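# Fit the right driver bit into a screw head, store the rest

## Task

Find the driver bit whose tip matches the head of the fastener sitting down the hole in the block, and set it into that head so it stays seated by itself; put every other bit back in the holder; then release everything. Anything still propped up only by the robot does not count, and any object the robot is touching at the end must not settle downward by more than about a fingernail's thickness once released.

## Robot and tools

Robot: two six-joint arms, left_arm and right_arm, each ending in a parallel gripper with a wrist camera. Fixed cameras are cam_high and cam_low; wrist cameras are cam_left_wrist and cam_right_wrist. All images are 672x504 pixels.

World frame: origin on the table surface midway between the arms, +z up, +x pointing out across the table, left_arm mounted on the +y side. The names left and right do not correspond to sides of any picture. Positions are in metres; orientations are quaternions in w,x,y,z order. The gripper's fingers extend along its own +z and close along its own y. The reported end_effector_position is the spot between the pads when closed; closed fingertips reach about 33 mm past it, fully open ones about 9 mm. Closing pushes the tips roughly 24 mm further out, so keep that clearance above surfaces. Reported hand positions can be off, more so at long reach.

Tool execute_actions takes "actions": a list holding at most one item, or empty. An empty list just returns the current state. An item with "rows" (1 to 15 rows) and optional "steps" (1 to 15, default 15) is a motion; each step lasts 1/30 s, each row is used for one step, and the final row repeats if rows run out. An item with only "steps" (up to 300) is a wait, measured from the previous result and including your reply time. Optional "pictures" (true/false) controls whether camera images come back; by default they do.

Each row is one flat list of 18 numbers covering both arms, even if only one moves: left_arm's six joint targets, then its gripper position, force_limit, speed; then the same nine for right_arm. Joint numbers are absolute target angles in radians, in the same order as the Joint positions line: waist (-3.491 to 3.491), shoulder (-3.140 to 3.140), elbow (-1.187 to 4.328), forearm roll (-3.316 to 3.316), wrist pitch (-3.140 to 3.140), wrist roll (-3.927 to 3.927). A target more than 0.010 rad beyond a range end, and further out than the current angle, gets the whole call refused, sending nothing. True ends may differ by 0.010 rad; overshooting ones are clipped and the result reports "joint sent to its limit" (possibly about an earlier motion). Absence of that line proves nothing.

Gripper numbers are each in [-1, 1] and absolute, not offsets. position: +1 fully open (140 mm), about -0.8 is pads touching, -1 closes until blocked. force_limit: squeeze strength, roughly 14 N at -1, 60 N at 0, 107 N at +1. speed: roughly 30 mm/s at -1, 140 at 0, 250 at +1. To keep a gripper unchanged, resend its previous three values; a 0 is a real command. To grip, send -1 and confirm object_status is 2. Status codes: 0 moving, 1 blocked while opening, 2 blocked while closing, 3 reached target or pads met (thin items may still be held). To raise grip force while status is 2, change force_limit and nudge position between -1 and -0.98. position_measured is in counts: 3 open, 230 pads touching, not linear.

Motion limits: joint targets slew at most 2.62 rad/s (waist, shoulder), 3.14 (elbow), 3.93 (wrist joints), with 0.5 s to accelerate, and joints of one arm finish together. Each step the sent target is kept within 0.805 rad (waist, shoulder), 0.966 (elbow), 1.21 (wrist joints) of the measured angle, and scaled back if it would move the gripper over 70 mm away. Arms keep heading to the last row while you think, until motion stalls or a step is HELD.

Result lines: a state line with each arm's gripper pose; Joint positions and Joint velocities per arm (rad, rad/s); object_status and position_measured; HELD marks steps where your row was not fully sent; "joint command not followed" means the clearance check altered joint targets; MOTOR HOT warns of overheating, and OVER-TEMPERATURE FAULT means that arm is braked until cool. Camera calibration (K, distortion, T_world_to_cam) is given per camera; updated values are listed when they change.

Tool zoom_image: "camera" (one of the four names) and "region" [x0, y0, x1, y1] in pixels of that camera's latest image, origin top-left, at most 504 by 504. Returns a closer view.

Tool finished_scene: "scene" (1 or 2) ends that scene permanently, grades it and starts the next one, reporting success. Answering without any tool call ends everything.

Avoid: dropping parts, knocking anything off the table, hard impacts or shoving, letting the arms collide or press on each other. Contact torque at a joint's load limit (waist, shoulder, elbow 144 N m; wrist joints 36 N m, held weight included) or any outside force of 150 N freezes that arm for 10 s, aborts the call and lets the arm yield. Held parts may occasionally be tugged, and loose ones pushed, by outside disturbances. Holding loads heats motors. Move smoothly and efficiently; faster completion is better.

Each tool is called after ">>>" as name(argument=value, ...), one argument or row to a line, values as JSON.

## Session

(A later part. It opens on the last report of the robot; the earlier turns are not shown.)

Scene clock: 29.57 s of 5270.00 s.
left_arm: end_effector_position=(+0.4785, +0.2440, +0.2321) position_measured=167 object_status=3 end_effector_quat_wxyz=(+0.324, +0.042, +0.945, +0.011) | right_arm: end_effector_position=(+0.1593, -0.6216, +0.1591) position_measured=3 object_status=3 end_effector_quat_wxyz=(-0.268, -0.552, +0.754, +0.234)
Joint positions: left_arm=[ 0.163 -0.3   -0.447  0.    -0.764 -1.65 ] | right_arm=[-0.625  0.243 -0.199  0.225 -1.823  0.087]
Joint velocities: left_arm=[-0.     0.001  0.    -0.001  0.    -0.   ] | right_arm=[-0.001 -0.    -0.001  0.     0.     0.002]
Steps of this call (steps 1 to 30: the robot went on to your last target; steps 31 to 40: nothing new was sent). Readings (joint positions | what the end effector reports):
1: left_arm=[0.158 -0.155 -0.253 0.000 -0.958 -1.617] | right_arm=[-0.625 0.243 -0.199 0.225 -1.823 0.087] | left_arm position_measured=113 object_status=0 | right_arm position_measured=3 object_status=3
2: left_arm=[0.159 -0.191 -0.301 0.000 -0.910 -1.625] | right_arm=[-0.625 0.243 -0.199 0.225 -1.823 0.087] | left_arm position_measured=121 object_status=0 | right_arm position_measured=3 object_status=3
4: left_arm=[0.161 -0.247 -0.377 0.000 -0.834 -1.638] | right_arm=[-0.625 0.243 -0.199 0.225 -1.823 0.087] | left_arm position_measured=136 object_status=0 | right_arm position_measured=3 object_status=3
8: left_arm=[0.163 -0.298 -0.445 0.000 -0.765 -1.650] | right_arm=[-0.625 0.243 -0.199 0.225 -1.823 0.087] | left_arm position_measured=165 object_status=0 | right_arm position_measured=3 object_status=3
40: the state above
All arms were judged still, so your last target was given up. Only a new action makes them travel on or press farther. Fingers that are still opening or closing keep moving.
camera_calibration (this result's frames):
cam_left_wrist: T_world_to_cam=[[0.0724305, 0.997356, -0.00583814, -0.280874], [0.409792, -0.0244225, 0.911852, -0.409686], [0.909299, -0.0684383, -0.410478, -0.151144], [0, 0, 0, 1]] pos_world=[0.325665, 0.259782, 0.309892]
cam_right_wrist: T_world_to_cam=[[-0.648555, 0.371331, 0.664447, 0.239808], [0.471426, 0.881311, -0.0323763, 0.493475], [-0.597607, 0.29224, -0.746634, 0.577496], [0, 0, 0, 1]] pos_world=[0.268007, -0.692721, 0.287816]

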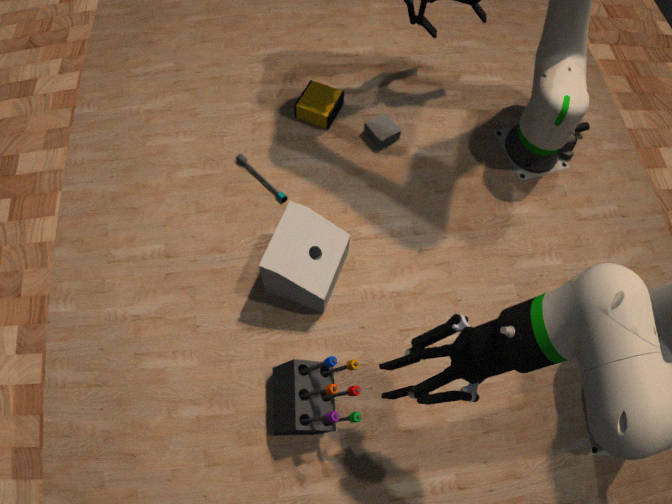

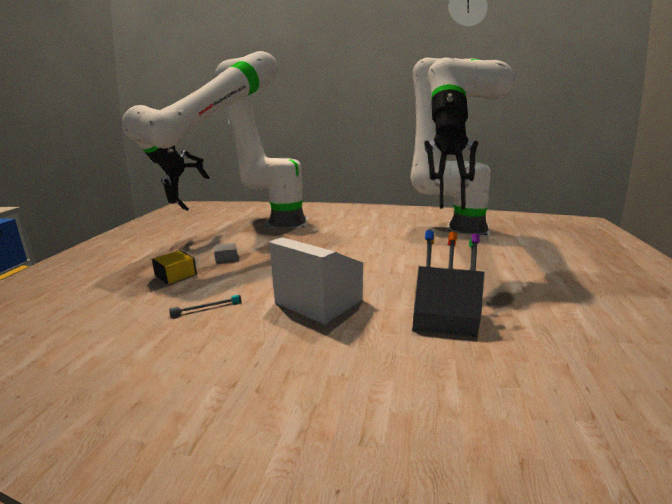

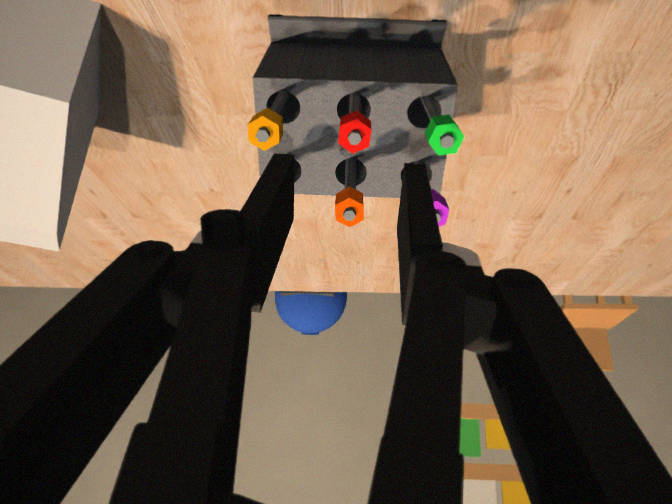

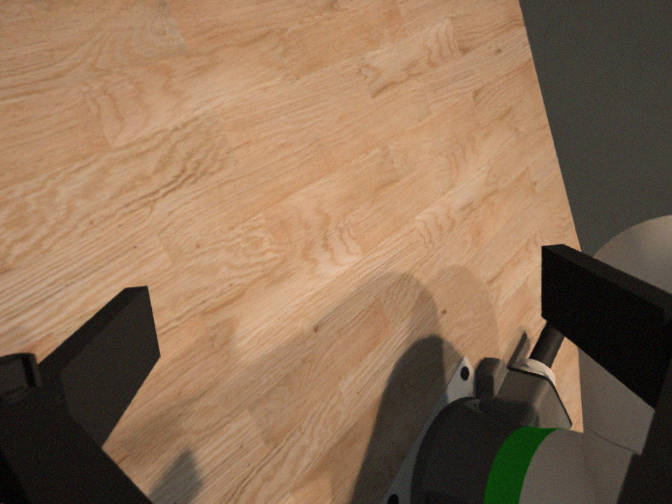

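>>> execute_actions(
  actions=[
    {"rows":[[0.1677,-0.06,-0.464,0,-0.5068,-1.65,-0.3,0,0,-0.625,0.243,-0.199,0.225,-1.823,0.087,1,0,0]]},
  ],
  pictures=false,
)

>>> execute_actions(
  actions=[
    {"steps":25},
  ],
)

Scene clock: 31.73 s of 5270.00 s.
left_arm: end_effector_position=(+0.5455, +0.2461, +0.1437) position_measured=167 object_status=3 end_effector_quat_wxyz=(+0.324, +0.040, +0.945, +0.012) | right_arm: end_effector_position=(+0.1593, -0.6216, +0.1591) position_measured=3 object_status=3 end_effector_quat_wxyz=(-0.268, -0.552, +0.754, +0.234)
Joint positions: left_arm=[ 0.168 -0.06  -0.464  0.    -0.507 -1.65 ] | right_arm=[-0.625  0.243 -0.199  0.225 -1.823  0.087]
Joint velocities: left_arm=[ 0.    -0.    -0.    -0.001  0.009  0.   ] | right_arm=[-0.001 -0.     0.001 -0.     0.001  0.002]
Steps of this call (steps 1 to 50: nothing new was sent; steps 51 to 65: all 15 steps of this action). Readings (joint positions | what the end effector reports):
51: left_arm=[0.163 -0.299 -0.447 0.000 -0.763 -1.650] | right_arm=[-0.625 0.243 -0.199 0.225 -1.823 0.087] | left_arm position_measured=167 object_status=3 | right_arm position_measured=3 object_status=3
52: left_arm=[0.163 -0.296 -0.447 0.000 -0.760 -1.650] | right_arm=[-0.625 0.243 -0.199 0.225 -1.823 0.087] | left_arm position_measured=167 object_status=3 | right_arm position_measured=3 object_status=3
54: left_arm=[0.163 -0.273 -0.449 0.000 -0.734 -1.650] | right_arm=[-0.625 0.243 -0.199 0.225 -1.823 0.087] | left_arm position_measured=167 object_status=3 | right_arm position_measured=3 object_status=3
58: left_arm=[0.166 -0.164 -0.457 0.000 -0.619 -1.650] | right_arm=[-0.625 0.243 -0.199 0.225 -1.823 0.087] | left_arm position_measured=167 object_status=3 | right_arm position_measured=3 object_status=3
65: the state above

Scene clock: 32.57 s of 5270.00 s.
left_arm: end_effector_position=(+0.5455, +0.2461, +0.1436) position_measured=167 object_status=3 end_effector_quat_wxyz=(+0.324, +0.040, +0.945, +0.012) | right_arm: end_effector_position=(+0.1593, -0.6216, +0.1591) position_measured=3 object_status=3 end_effector_quat_wxyz=(-0.268, -0.552, +0.754, +0.234)
Joint positions: left_arm=[ 0.168 -0.06  -0.464 -0.    -0.507 -1.65 ] | right_arm=[-0.625  0.243 -0.199  0.225 -1.823  0.087]
Joint velocities: left_arm=[ 0.     0.    -0.    -0.001 -0.001  0.   ] | right_arm=[ 0.002  0.    -0.001 -0.     0.     0.   ]
Steps of this call (steps 1 to 15: the robot went on to your last target; steps 16 to 25: nothing new was sent). Readings (joint positions | what the end effector reports):
1: left_arm=[0.168 -0.060 -0.464 0.000 -0.507 -1.650] | right_arm=[-0.625 0.243 -0.199 0.225 -1.823 0.087] | left_arm position_measured=167 object_status=3 | right_arm position_measured=3 object_status=3
2: left_arm=[0.168 -0.060 -0.464 0.000 -0.507 -1.650] | right_arm=[-0.625 0.243 -0.199 0.225 -1.823 0.087] | left_arm position_measured=167 object_status=3 | right_arm position_measured=3 object_status=3
4: left_arm=[0.168 -0.060 -0.464 0.000 -0.507 -1.650] | right_arm=[-0.625 0.243 -0.199 0.225 -1.823 0.087] | left_arm position_measured=167 object_status=3 | right_arm position_measured=3 object_status=3
8: left_arm=[0.168 -0.060 -0.464 0.000 -0.507 -1.650] | right_arm=[-0.625 0.243 -0.199 0.225 -1.823 0.087] | left_arm position_measured=167 object_status=3 | right_arm position_measured=3 object_status=3
25: the state above
All arms were judged still, so your last target was given up. Only a new action makes them travel on or press farther. Fingers that are still opening or closing keep moving.
camera_calibration (this result's frames):
cam_left_wrist: T_world_to_cam=[[0.0677691, 0.997684, -0.00581199, -0.285899], [0.409905, -0.0225314, 0.91185, -0.356931], [0.909607, -0.0641776, -0.410483, -0.249494], [0, 0, 0, 1]] pos_world=[0.392625, 0.261183, 0.221393]
cam_right_wrist: T_world_to_cam=[[-0.648555, 0.371331, 0.664447, 0.239808], [0.471426, 0.881311, -0.0323762, 0.493475], [-0.597607, 0.29224, -0.746634, 0.577496], [0, 0, 0, 1]] pos_world=[0.268007, -0.692721, 0.287816]

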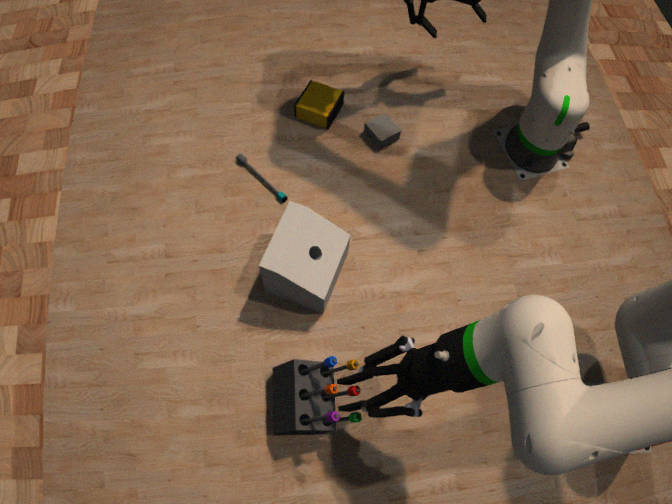

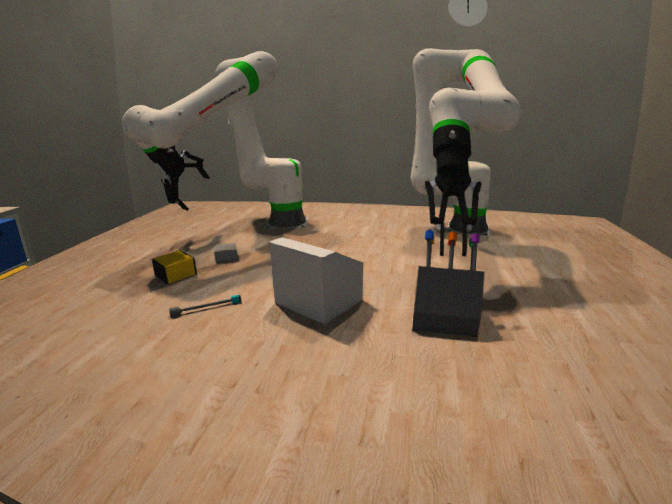

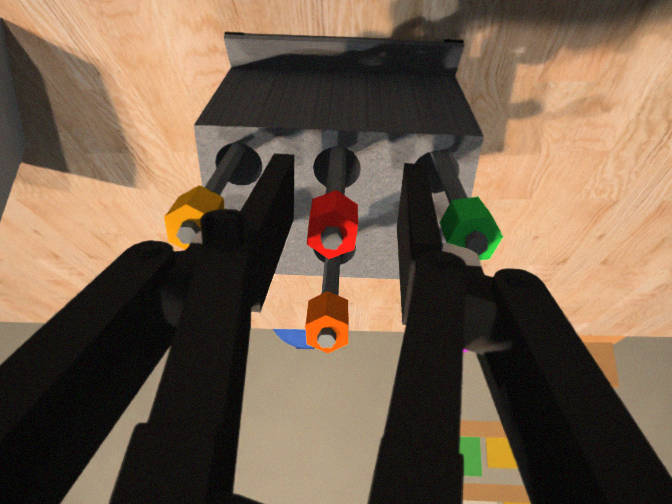

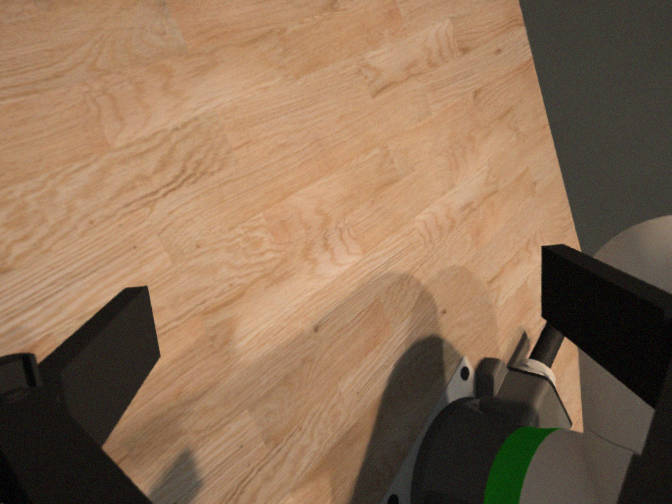

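>>> execute_actions(
  actions=[
    {"rows":[[0.160,-0.06,-0.464,0,-0.5068,-1.65,-0.3,0,0,-0.625,0.243,-0.199,0.225,-1.823,0.087,1,0,0]],"steps":8},
  ],
  pictures=false,
)

>>> execute_actions(
  actions=[
    {"rows":[[0.160,-0.06,-0.464,0,-0.5068,-1.65,-1,0,-0.5,-0.625,0.243,-0.199,0.225,-1.823,0.087,1,0,0]]},
  ],
  pictures=false,
)

>>> execute_actions(
  actions=[
    {"rows":[[0.158,-0.2995,-0.4466,0,-0.7637,-1.65,-1,0,-0.5,-0.625,0.243,-0.199,0.225,-1.823,0.087,1,0,0]]},
  ],
  pictures=false,
)

>>> execute_actions(
  actions=[
    {"steps":15},
  ],
)

Scene clock: 33.80 s of 5270.00 s.
left_arm: end_effector_position=(+0.5445, +0.2416, +0.1436) position_measured=167 object_status=3 end_effector_quat_wxyz=(+0.324, +0.043, +0.945, +0.011) | right_arm: end_effector_position=(+0.1593, -0.6216, +0.1591) position_measured=3 object_status=3 end_effector_quat_wxyz=(-0.268, -0.552, +0.754, +0.234)
Joint positions: left_arm=[ 0.16  -0.06  -0.464 -0.    -0.507 -1.65 ] | right_arm=[-0.625  0.243 -0.199  0.225 -1.823  0.087]
Joint velocities: left_arm=[-0.001 -0.    -0.    -0.     0.001 -0.   ] | right_arm=[ 0.001 -0.    -0.     0.     0.     0.001]
Steps of this call (steps 1 to 29: nothing new was sent; steps 30 to 37: all 8 steps of this action). Readings (joint positions | what the end effector reports):
30: left_arm=[0.168 -0.060 -0.464 -0.000 -0.507 -1.650] | right_arm=[-0.625 0.243 -0.199 0.225 -1.823 0.087] | left_arm position_measured=167 object_status=3 | right_arm position_measured=3 object_status=3
31: left_arm=[0.165 -0.060 -0.464 -0.000 -0.507 -1.650] | right_arm=[-0.625 0.243 -0.199 0.225 -1.823 0.087] | left_arm position_measured=167 object_status=3 | right_arm position_measured=3 object_status=3
33: left_arm=[0.161 -0.060 -0.464 -0.000 -0.507 -1.650] | right_arm=[-0.625 0.243 -0.199 0.225 -1.823 0.087] | left_arm position_measured=167 object_status=3 | right_arm position_measured=3 object_status=3
37: the state above

Scene clock: 34.30 s of 5270.00 s.
left_arm: end_effector_position=(+0.5445, +0.2415, +0.1436) position_measured=210 object_status=0 end_effector_quat_wxyz=(+0.324, +0.043, +0.945, +0.011) | right_arm: end_effector_position=(+0.1593, -0.6216, +0.1591) position_measured=3 object_status=3 end_effector_quat_wxyz=(-0.268, -0.552, +0.754, +0.234)
Joint positions: left_arm=[ 0.16  -0.06  -0.464 -0.    -0.507 -1.65 ] | right_arm=[-0.625  0.243 -0.199  0.225 -1.823  0.087]
Joint velocities: left_arm=[-0.     0.001  0.    -0.     0.     0.   ] | right_arm=[-0.001  0.    -0.001  0.     0.    -0.   ]
Steps of this call (steps 1 to 15: all 15 steps of this action). Readings (joint positions | what the end effector reports):
1: left_arm=[0.160 -0.060 -0.464 -0.000 -0.507 -1.650] | right_arm=[-0.625 0.243 -0.199 0.225 -1.823 0.087] | left_arm position_measured=167 object_status=0 | right_arm position_measured=3 object_status=3
2: left_arm=[0.160 -0.060 -0.464 -0.000 -0.507 -1.650] | right_arm=[-0.625 0.243 -0.199 0.225 -1.823 0.087] | left_arm position_measured=170 object_status=0 | right_arm position_measured=3 object_status=3
4: left_arm=[0.160 -0.060 -0.464 -0.000 -0.507 -1.650] | right_arm=[-0.625 0.243 -0.199 0.225 -1.823 0.087] | left_arm position_measured=179 object_status=0 | right_arm position_measured=3 object_status=3
8: left_arm=[0.160 -0.060 -0.464 -0.000 -0.507 -1.650] | right_arm=[-0.625 0.243 -0.199 0.225 -1.823 0.087] | left_arm position_measured=197 object_status=0 | right_arm position_measured=3 object_status=3
15: the state above

Scene clock: 34.80 s of 5270.00 s.
left_arm: end_effector_position=(+0.4779, +0.2413, +0.2319) position_measured=210 object_status=2 end_effector_quat_wxyz=(+0.324, +0.044, +0.945, +0.010) | right_arm: end_effector_position=(+0.1593, -0.6216, +0.1591) position_measured=3 object_status=3 end_effector_quat_wxyz=(-0.268, -0.552, +0.754, +0.234)
Joint positions: left_arm=[ 0.158 -0.299 -0.447 -0.    -0.764 -1.65 ] | right_arm=[-0.625  0.243 -0.199  0.225 -1.823  0.087]
Joint velocities: left_arm=[ 0.    -0.     0.    -0.001 -0.008 -0.   ] | right_arm=[ 0.001 -0.     0.001  0.     0.    -0.001]
Steps of this call (steps 1 to 15: all 15 steps of this action). Readings (joint positions | what the end effector reports):
1: left_arm=[0.160 -0.060 -0.464 -0.000 -0.507 -1.650] | right_arm=[-0.625 0.243 -0.199 0.225 -1.823 0.087] | left_arm position_measured=210 object_status=2 | right_arm position_measured=3 object_status=3
2: left_arm=[0.160 -0.063 -0.464 -0.000 -0.510 -1.650] | right_arm=[-0.625 0.243 -0.199 0.225 -1.823 0.087] | left_arm position_measured=210 object_status=2 | right_arm position_measured=3 object_status=3
4: left_arm=[0.160 -0.087 -0.462 -0.000 -0.536 -1.650] | right_arm=[-0.625 0.243 -0.199 0.225 -1.823 0.087] | left_arm position_measured=210 object_status=2 | right_arm position_measured=3 object_status=3
8: left_arm=[0.159 -0.195 -0.454 -0.000 -0.652 -1.650] | right_arm=[-0.625 0.243 -0.199 0.225 -1.823 0.087] | left_arm position_measured=210 object_status=2 | right_arm position_measured=3 object_status=3
15: the state above

Scene clock: 35.30 s of 5270.00 s.
left_arm: end_effector_position=(+0.4778, +0.2413, +0.2321) position_measured=210 object_status=2 end_effector_quat_wxyz=(+0.324, +0.044, +0.945, +0.010) | right_arm: end_effector_position=(+0.1593, -0.6216, +0.1591) position_measured=3 object_status=3 end_effector_quat_wxyz=(-0.268, -0.552, +0.754, +0.234)
Joint positions: left_arm=[ 0.158 -0.299 -0.447 -0.    -0.764 -1.65 ] | right_arm=[-0.625  0.243 -0.199  0.225 -1.823  0.087]
Joint velocities: left_arm=[ 0.     0.001 -0.     0.    -0.001 -0.   ] | right_arm=[-0.001 -0.     0.    -0.001  0.    -0.   ]
Steps of this call (steps 1 to 15: the robot went on to your last target). Readings (joint positions | what the end effector reports):
1: left_arm=[0.158 -0.299 -0.447 -0.000 -0.764 -1.650] | right_arm=[-0.625 0.243 -0.199 0.225 -1.823 0.087] | left_arm position_measured=210 object_status=2 | right_arm position_measured=3 object_status=3
2: left_arm=[0.158 -0.299 -0.447 -0.000 -0.764 -1.650] | right_arm=[-0.625 0.243 -0.199 0.225 -1.823 0.087] | left_arm position_measured=210 object_status=2 | right_arm position_measured=3 object_status=3
4: left_arm=[0.158 -0.299 -0.447 -0.000 -0.764 -1.650] | right_arm=[-0.625 0.243 -0.199 0.225 -1.823 0.087] | left_arm position_measured=210 object_status=2 | right_arm position_measured=3 object_status=3
8: left_arm=[0.158 -0.299 -0.447 -0.000 -0.764 -1.650] | right_arm=[-0.625 0.243 -0.199 0.225 -1.823 0.087] | left_arm position_measured=210 object_status=2 | right_arm position_measured=3 object_status=3
15: the state above
All arms were judged still, so your last target was given up. Only a new action makes them travel on or press farther. Fingers that are still opening or closing keep moving.
camera_calibration (this result's frames):
cam_left_wrist: T_world_to_cam=[[0.0774605, 0.996979, -0.00578053, -0.280546], [0.409668, -0.0265423, 0.911849, -0.408885], [0.90894, -0.0730004, -0.410486, -0.149427], [0, 0, 0, 1]] pos_world=[0.325058, 0.257938, 0.309882]
cam_right_wrist: T_world_to_cam=[[-0.648555, 0.371331, 0.664447, 0.239808], [0.471426, 0.881311, -0.0323763, 0.493475], [-0.597607, 0.29224, -0.746634, 0.577496], [0, 0, 0, 1]] pos_world=[0.268007, -0.692721, 0.287816]

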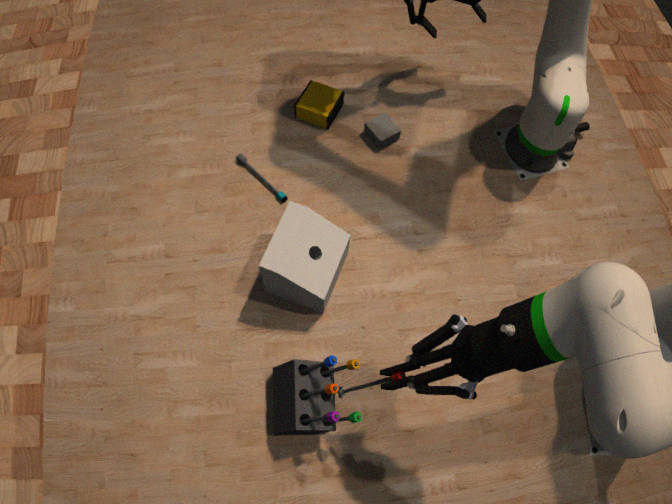

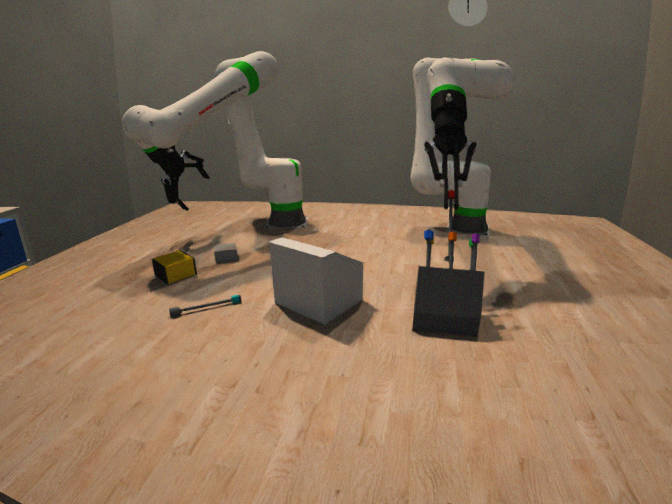

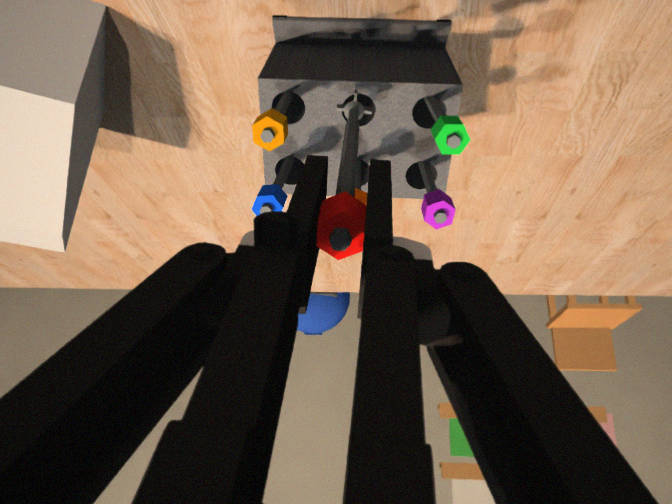

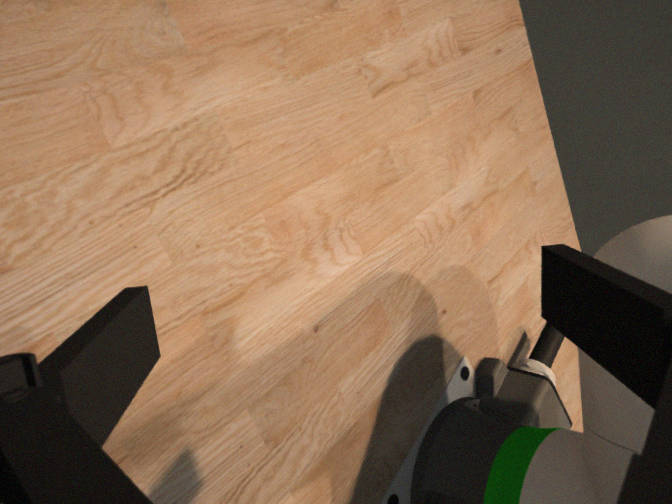

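>>> zoom_image(
  camera="cam_left_wrist",
  region=[305,70,405,150],
)

Region (305, 70, 405, 150) of cam_left_wrist's 672x504 image, scaled by 5.040, with more detail than that image has; it fills the top 403 rows of this view, and the rest is white.

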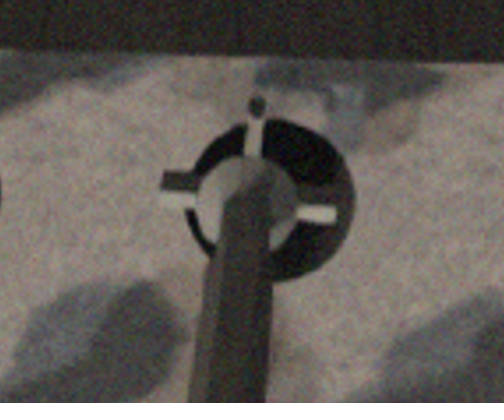

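>>> execute_actions(
  actions=[
    {"rows":[[0.158,-0.5,-0.36,0,-1.05,-1.65,-1,0,-0.5,-0.625,0.243,-0.199,0.225,-1.823,0.087,1,0,0]]},
  ],
  pictures=false,
)

>>> execute_actions(
  actions=[
    {"rows":[[-0.2,-0.3,-0.2,0.07,-1.05,-1.68,-1,0,-0.5,-0.625,0.243,-0.199,0.225,-1.823,0.087,1,0,0]]},
  ],
  pictures=false,
)

>>> execute_actions(
  actions=[
    {"rows":[[-0.2004,0.0846,0.0562,0.07,-1.0188,-1.68,-1,0,-0.5,-0.625,0.243,-0.199,0.225,-1.823,0.087,1,0,0]]},
  ],
  pictures=false,
)

>>> execute_actions(
  actions=[
    {"steps":30},
  ],
)

Scene clock: 38.47 s of 5270.00 s.
left_arm: end_effector_position=(+0.4029, +0.2424, +0.3232) position_measured=210 object_status=2 end_effector_quat_wxyz=(+0.324, +0.044, +0.945, +0.010) | right_arm: end_effector_position=(+0.1593, -0.6216, +0.1591) position_measured=3 object_status=3 end_effector_quat_wxyz=(-0.268, -0.552, +0.754, +0.234)
Joint positions: left_arm=[ 0.158 -0.5   -0.36   0.    -1.05  -1.65 ] | right_arm=[-0.625  0.243 -0.199  0.225 -1.823  0.087]
Joint velocities: left_arm=[ 0.    -0.001  0.001  0.002 -0.001  0.   ] | right_arm=[-0.001 -0.     0.002  0.001 -0.     0.   ]
Steps of this call (steps 1 to 80: nothing new was sent; steps 81 to 95: all 15 steps of this action). Readings (joint positions | what the end effector reports):
81: left_arm=[0.158 -0.300 -0.447 0.000 -0.764 -1.650] | right_arm=[-0.625 0.243 -0.199 0.225 -1.823 0.087] | left_arm position_measured=210 object_status=2 | right_arm position_measured=3 object_status=3
82: left_arm=[0.158 -0.303 -0.445 0.000 -0.769 -1.650] | right_arm=[-0.625 0.243 -0.199 0.225 -1.823 0.087] | left_arm position_measured=210 object_status=2 | right_arm position_measured=3 object_status=3
84: left_arm=[0.158 -0.327 -0.435 0.000 -0.803 -1.650] | right_arm=[-0.625 0.243 -0.199 0.225 -1.823 0.087] | left_arm position_measured=210 object_status=2 | right_arm position_measured=3 object_status=3
88: left_arm=[0.158 -0.425 -0.392 0.000 -0.942 -1.650] | right_arm=[-0.625 0.243 -0.199 0.225 -1.823 0.087] | left_arm position_measured=210 object_status=2 | right_arm position_measured=3 object_status=3
95: the state above

Scene clock: 38.97 s of 5270.00 s.
left_arm: end_effector_position=(+0.3869, +0.0765, +0.3380) position_measured=210 object_status=2 end_effector_quat_wxyz=(+0.303, +0.198, +0.930, -0.064) | right_arm: end_effector_position=(+0.1593, -0.6216, +0.1591) position_measured=3 object_status=3 end_effector_quat_wxyz=(-0.268, -0.552, +0.754, +0.234)
Joint positions: left_arm=[-0.154 -0.326 -0.221  0.061 -1.05  -1.676] | right_arm=[-0.625  0.243 -0.199  0.225 -1.823  0.087]
Joint velocities: left_arm=[-0.643  0.356  0.287  0.124 -0.    -0.053] | right_arm=[ 0.001  0.     0.    -0.    -0.001  0.001]
Steps of this call (steps 1 to 15: all 15 steps of this action). Readings (joint positions | what the end effector reports):
1: left_arm=[0.158 -0.500 -0.360 0.000 -1.050 -1.650] | right_arm=[-0.625 0.243 -0.199 0.225 -1.823 0.087] | left_arm position_measured=210 object_status=2 | right_arm position_measured=3 object_status=3
2: left_arm=[0.154 -0.498 -0.358 0.000 -1.050 -1.650] | right_arm=[-0.625 0.243 -0.199 0.225 -1.823 0.087] | left_arm position_measured=210 object_status=2 | right_arm position_measured=3 object_status=3
4: left_arm=[0.131 -0.484 -0.348 0.005 -1.050 -1.652] | right_arm=[-0.625 0.243 -0.199 0.225 -1.823 0.087] | left_arm position_measured=210 object_status=2 | right_arm position_measured=3 object_status=3
8: left_arm=[0.028 -0.426 -0.302 0.025 -1.050 -1.661] | right_arm=[-0.625 0.243 -0.199 0.225 -1.823 0.087] | left_arm position_measured=210 object_status=2 | right_arm position_measured=3 object_status=3
15: the state above

Scene clock: 39.47 s of 5270.00 s.
left_arm: end_effector_position=(+0.4964, +0.0060, +0.2854) position_measured=210 object_status=2 end_effector_quat_wxyz=(+0.254, +0.221, +0.939, -0.067) | right_arm: end_effector_position=(+0.1593, -0.6216, +0.1591) position_measured=3 object_status=3 end_effector_quat_wxyz=(-0.268, -0.552, +0.754, +0.234)
Joint positions: left_arm=[-0.2    0.071  0.047  0.07  -1.02  -1.68 ] | right_arm=[-0.625  0.243 -0.199  0.225 -1.823  0.087]
Joint velocities: left_arm=[-0.007  0.367  0.24   0.003  0.028 -0.002] | right_arm=[-0.001  0.    -0.     0.    -0.001  0.003]
Steps of this call (steps 1 to 15: all 15 steps of this action). Readings (joint positions | what the end effector reports):
1: left_arm=[-0.173 -0.315 -0.212 0.065 -1.050 -1.678] | right_arm=[-0.625 0.243 -0.199 0.225 -1.823 0.087] | left_arm position_measured=210 object_status=2 | right_arm position_measured=3 object_status=3
2: left_arm=[-0.187 -0.302 -0.202 0.067 -1.050 -1.679] | right_arm=[-0.625 0.243 -0.199 0.225 -1.823 0.087] | left_arm position_measured=210 object_status=2 | right_arm position_measured=3 object_status=3
4: left_arm=[-0.198 -0.259 -0.171 0.067 -1.046 -1.679] | right_arm=[-0.625 0.243 -0.199 0.225 -1.823 0.087] | left_arm position_measured=210 object_status=2 | right_arm position_measured=3 object_status=3
8: left_arm=[-0.198 -0.123 -0.080 0.068 -1.035 -1.679] | right_arm=[-0.625 0.243 -0.199 0.225 -1.823 0.087] | left_arm position_measured=210 object_status=2 | right_arm position_measured=3 object_status=3
15: the state above

Scene clock: 40.47 s of 5270.00 s.
left_arm: end_effector_position=(+0.5006, +0.0041, +0.2824) position_measured=210 object_status=2 end_effector_quat_wxyz=(+0.252, +0.221, +0.940, -0.067) | right_arm: end_effector_position=(+0.1593, -0.6216, +0.1591) position_measured=3 object_status=3 end_effector_quat_wxyz=(-0.268, -0.552, +0.754, +0.234)
Joint positions: left_arm=[-0.2    0.085  0.056  0.07  -1.019 -1.68 ] | right_arm=[-0.625  0.243 -0.199  0.225 -1.823  0.087]
Joint velocities: left_arm=[ 0.    -0.     0.    -0.001 -0.    -0.   ] | right_arm=[ 0. -0. -0.  0.  0.  0.]
Steps of this call (steps 1 to 30: the robot went on to your last target). Readings (joint positions | what the end effector reports):
1: left_arm=[-0.200 0.080 0.053 0.070 -1.019 -1.680] | right_arm=[-0.625 0.243 -0.199 0.225 -1.823 0.087] | left_arm position_measured=210 object_status=2 | right_arm position_measured=3 object_status=3
2: left_arm=[-0.200 0.084 0.056 0.070 -1.019 -1.680] | right_arm=[-0.625 0.243 -0.199 0.225 -1.823 0.087] | left_arm position_measured=210 object_status=2 | right_arm position_measured=3 object_status=3
4: left_arm=[-0.200 0.084 0.056 0.070 -1.019 -1.680] | right_arm=[-0.625 0.243 -0.199 0.225 -1.823 0.087] | left_arm position_measured=210 object_status=2 | right_arm position_measured=3 object_status=3
8: left_arm=[-0.200 0.084 0.056 0.070 -1.019 -1.680] | right_arm=[-0.625 0.243 -0.199 0.225 -1.823 0.087] | left_arm position_measured=210 object_status=2 | right_arm position_measured=3 object_status=3
30: the state above
All arms were judged still, so your last target was given up. Only a new action makes them travel on or press farther. Fingers that are still opening or closing keep moving.
camera_calibration (this result's frames):
cam_left_wrist: T_world_to_cam=[[0.44179, 0.894454, -0.0690834, -0.20953], [0.497854, -0.180382, 0.848295, -0.495974], [0.7463, -0.409162, -0.524999, -0.0516331], [0, 0, 0, 1]] pos_world=[0.378024, 0.076824, 0.37915]
cam_right_wrist: T_world_to_cam=[[-0.648555, 0.371331, 0.664447, 0.239808], [0.471426, 0.881311, -0.0323763, 0.493475], [-0.597607, 0.29224, -0.746634, 0.577496], [0, 0, 0, 1]] pos_world=[0.268007, -0.692721, 0.287816]

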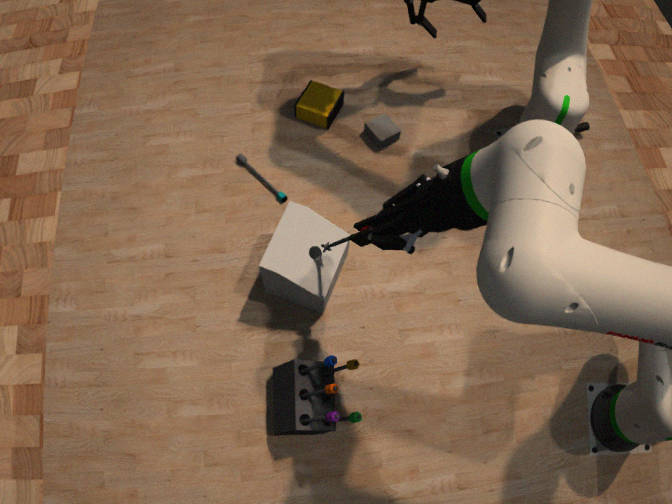

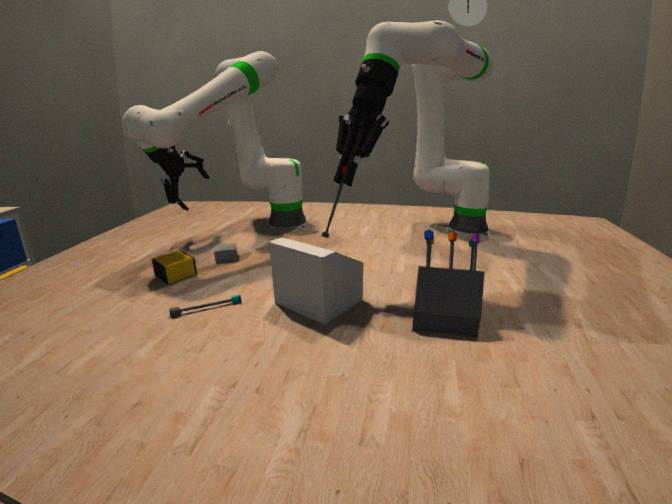

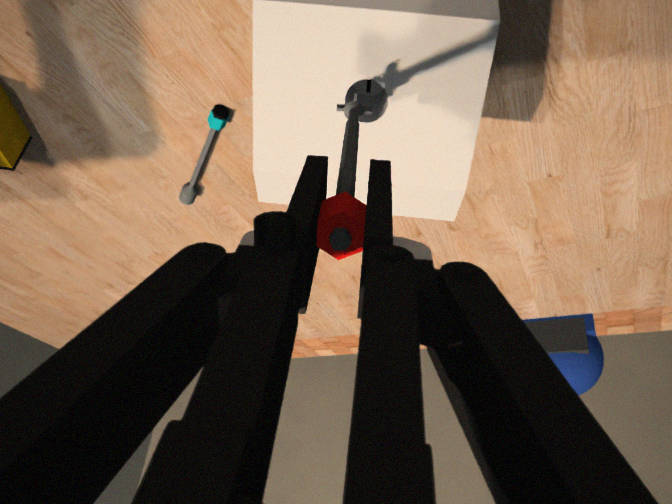

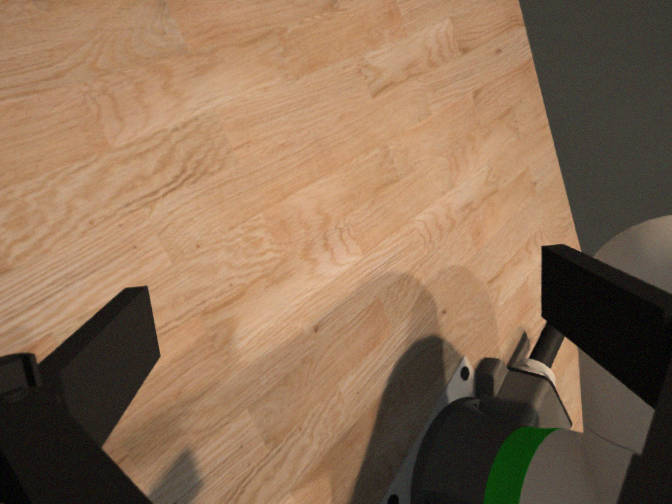

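>>> execute_actions(
  actions=[
    {"rows":[[-0.1927,0.1242,0.0391,0.07,-0.9621,-1.71,-1,0,-0.5,-0.625,0.243,-0.199,0.225,-1.823,0.087,1,0,0]]},
  ],
)

>>> zoom_image(
  camera="cam_left_wrist",
  region=[295,50,425,160],
)

>>> zoom_image(
  camera="cam_high",
  region=[270,210,370,290],
)

Scene clock: 42.03 s of 5270.00 s.
left_arm: end_effector_position=(+0.5181, +0.0036, +0.2563) position_measured=210 object_status=2 end_effector_quat_wxyz=(+0.253, +0.229, +0.938, -0.062) | right_arm: end_effector_position=(+0.1593, -0.6216, +0.1591) position_measured=3 object_status=3 end_effector_quat_wxyz=(-0.268, -0.552, +0.754, +0.234)
Joint positions: left_arm=[-0.193  0.124  0.039  0.07  -0.962 -1.71 ] | right_arm=[-0.625  0.243 -0.199  0.225 -1.823  0.087]
Joint velocities: left_arm=[ 0.    -0.001 -0.     0.002  0.    -0.   ] | right_arm=[ 0.     0.     0.     0.    -0.     0.001]
Steps of this call (steps 1 to 32: nothing new was sent; steps 33 to 47: all 15 steps of this action). Readings (joint positions | what the end effector reports):
33: left_arm=[-0.200 0.085 0.056 0.070 -1.019 -1.680] | right_arm=[-0.625 0.243 -0.199 0.225 -1.823 0.087] | left_arm position_measured=210 object_status=2 | right_arm position_measured=3 object_status=3
34: left_arm=[-0.200 0.088 0.055 0.070 -1.013 -1.683] | right_arm=[-0.625 0.243 -0.199 0.225 -1.823 0.087] | left_arm position_measured=210 object_status=2 | right_arm position_measured=3 object_status=3
36: left_arm=[-0.196 0.110 0.046 0.070 -0.983 -1.699] | right_arm=[-0.625 0.243 -0.199 0.225 -1.823 0.087] | left_arm position_measured=210 object_status=2 | right_arm position_measured=3 object_status=3
40: left_arm=[-0.193 0.124 0.039 0.070 -0.962 -1.710] | right_arm=[-0.625 0.243 -0.199 0.225 -1.823 0.087] | left_arm position_measured=210 object_status=2 | right_arm position_measured=3 object_status=3
47: the state above
camera_calibration (this result's frames):
cam_left_wrist: T_world_to_cam=[[0.454919, 0.888918, -0.0536071, -0.22938], [0.489116, -0.199102, 0.84919, -0.47828], [0.744187, -0.412533, -0.52536, -0.0773934], [0, 0, 0, 1]] pos_world=[0.395879, 0.0767459, 0.353195]
cam_right_wrist: T_world_to_cam=[[-0.648555, 0.371331, 0.664447, 0.239808], [0.471426, 0.881311, -0.0323762, 0.493475], [-0.597607, 0.29224, -0.746634, 0.577496], [0, 0, 0, 1]] pos_world=[0.268007, -0.692721, 0.287816]

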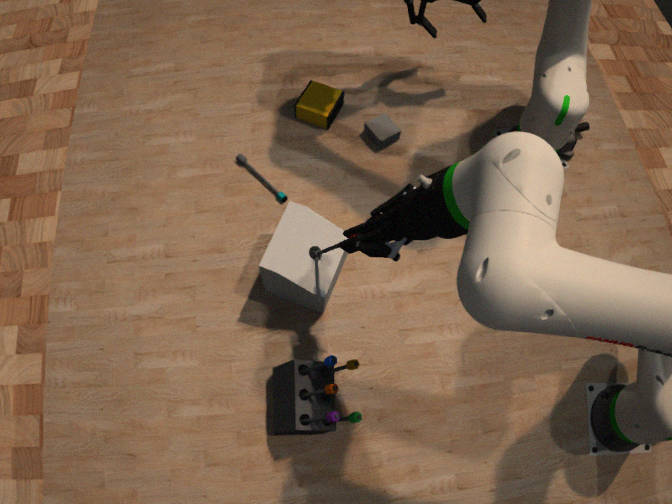

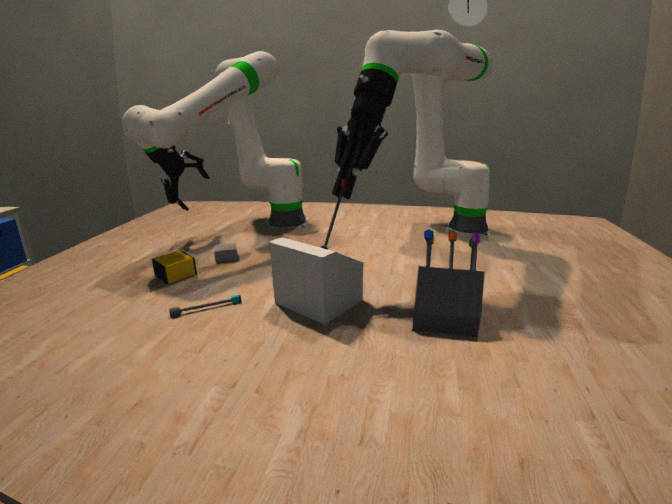

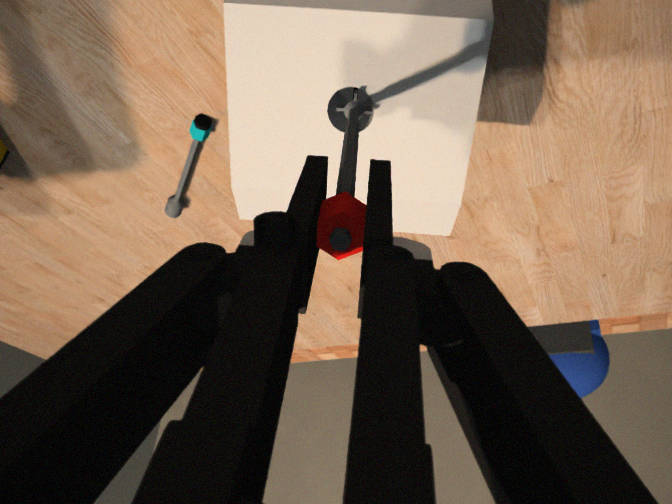

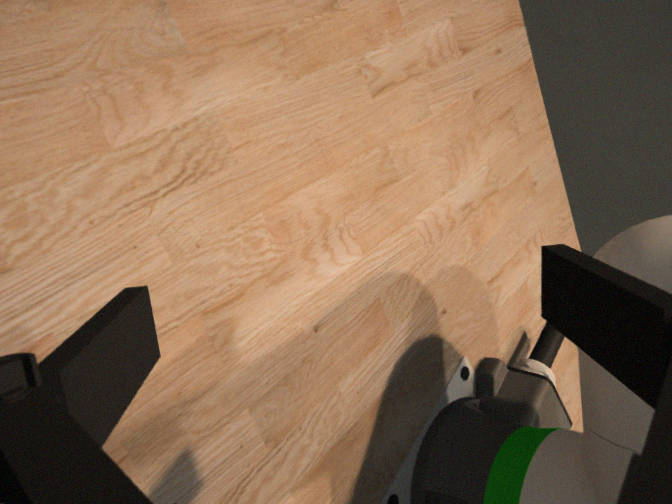

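Region (295, 50, 425, 160) of cam_left_wrist's 672x504 image, scaled by 3.877, with more detail than that image has; it fills the top 426 rows of this view, and the rest is white.

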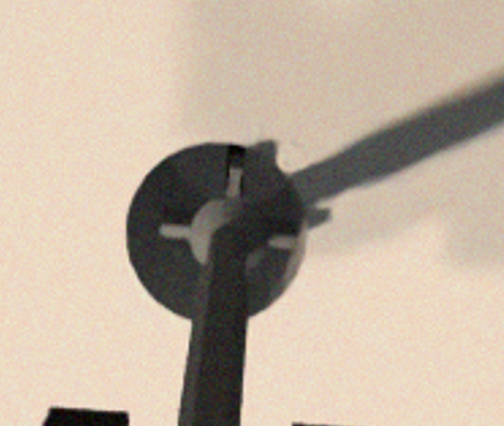

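Region (270, 210, 370, 290) of cam_high's 672x504 image, scaled by 5.040, with more detail than that image has; it fills the top 403 rows of this view, and the rest is white.

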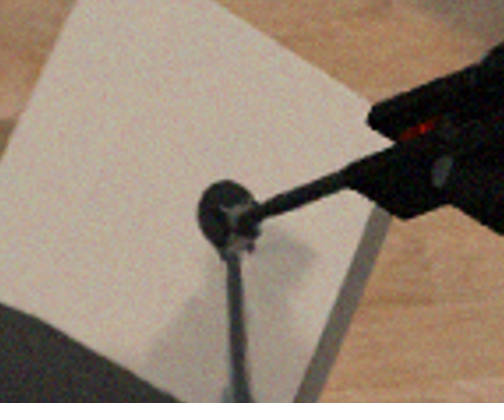

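>>> execute_actions(
  actions=[
    {"rows":[[-0.197,0.1736,0.038,0.07,-0.9116,-1.71,-1,0,-0.5,-0.625,0.243,-0.199,0.225,-1.823,0.087,1,0,0]]},
  ],
)

>>> zoom_image(
  camera="cam_left_wrist",
  region=[295,50,425,160],
)

>>> zoom_image(
  camera="cam_high",
  region=[270,210,370,290],
)

Scene clock: 43.50 s of 5270.00 s.
left_arm: end_effector_position=(+0.5336, -0.0048, +0.2316) position_measured=210 object_status=2 end_effector_quat_wxyz=(+0.253, +0.230, +0.938, -0.062) | right_arm: end_effector_position=(+0.1593, -0.6216, +0.1591) position_measured=3 object_status=3 end_effector_quat_wxyz=(-0.268, -0.552, +0.754, +0.234)
Joint positions: left_arm=[-0.197  0.174  0.038  0.07  -0.912 -1.71 ] | right_arm=[-0.625  0.243 -0.199  0.225 -1.823  0.087]
Joint velocities: left_arm=[-0.     0.001  0.    -0.001  0.    -0.   ] | right_arm=[-0.001  0.     0.003 -0.    -0.    -0.   ]
Steps of this call (steps 1 to 15: the robot went on to your last target; steps 16 to 29: nothing new was sent; steps 30 to 44: all 15 steps of this action). Readings (joint positions | what the end effector reports):
30: left_arm=[-0.193 0.124 0.039 0.070 -0.962 -1.710] | right_arm=[-0.625 0.243 -0.199 0.225 -1.823 0.087] | left_arm position_measured=210 object_status=2 | right_arm position_measured=3 object_status=3
31: left_arm=[-0.193 0.127 0.039 0.070 -0.958 -1.710] | right_arm=[-0.625 0.243 -0.199 0.225 -1.823 0.087] | left_arm position_measured=210 object_status=2 | right_arm position_measured=3 object_status=3
33: left_arm=[-0.195 0.150 0.039 0.070 -0.935 -1.710] | right_arm=[-0.625 0.243 -0.199 0.225 -1.823 0.087] | left_arm position_measured=210 object_status=2 | right_arm position_measured=3 object_status=3
37: left_arm=[-0.197 0.174 0.038 0.070 -0.912 -1.710] | right_arm=[-0.625 0.243 -0.199 0.225 -1.823 0.087] | left_arm position_measured=210 object_status=2 | right_arm position_measured=3 object_status=3
44: the state above
camera_calibration (this result's frames):
cam_left_wrist: T_world_to_cam=[[0.455591, 0.888577, -0.0535495, -0.230708], [0.489116, -0.199611, 0.849071, -0.466531], [0.743776, -0.41302, -0.525558, -0.105057], [0, 0, 0, 1]] pos_world=[0.411435, 0.0684871, 0.32855]
cam_right_wrist: T_world_to_cam=[[-0.648555, 0.371331, 0.664447, 0.239808], [0.471426, 0.881311, -0.0323763, 0.493475], [-0.597607, 0.29224, -0.746634, 0.577496], [0, 0, 0, 1]] pos_world=[0.268007, -0.692721, 0.287816]

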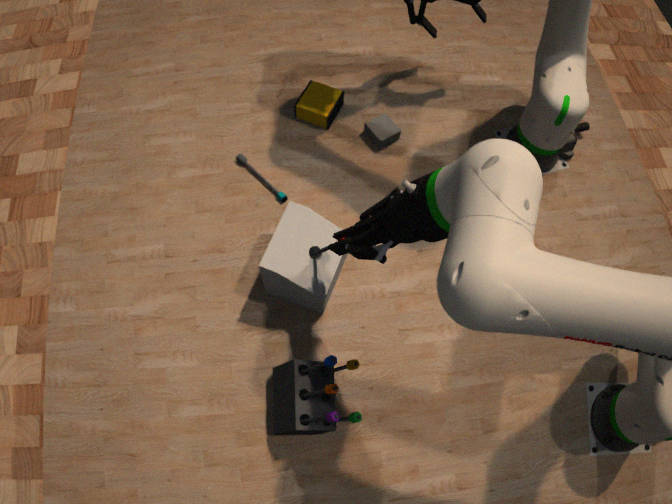

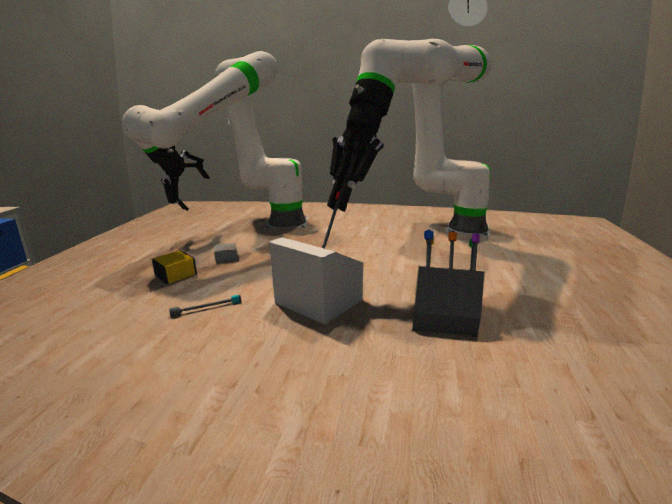

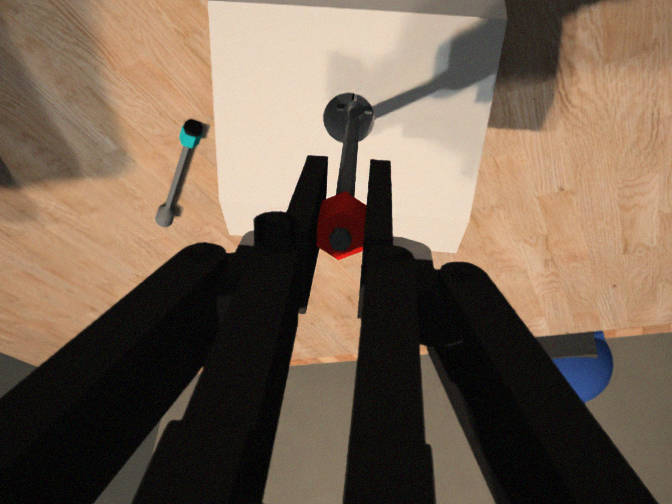

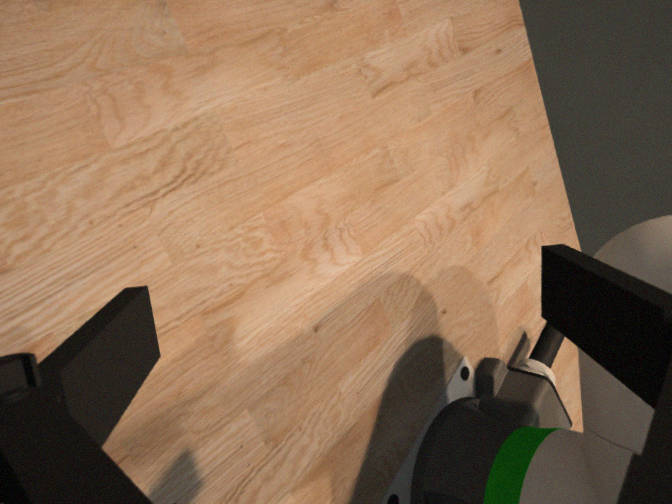

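Region (295, 50, 425, 160) of cam_left_wrist's 672x504 image, scaled by 3.877, with more detail than that image has; it fills the top 426 rows of this view, and the rest is white.

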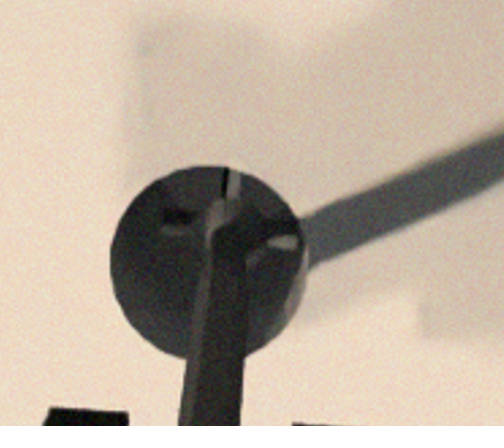

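Region (270, 210, 370, 290) of cam_high's 672x504 image, scaled by 5.040, with more detail than that image has; it fills the top 403 rows of this view, and the rest is white.

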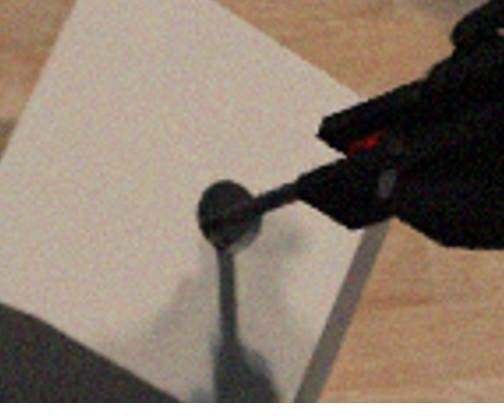

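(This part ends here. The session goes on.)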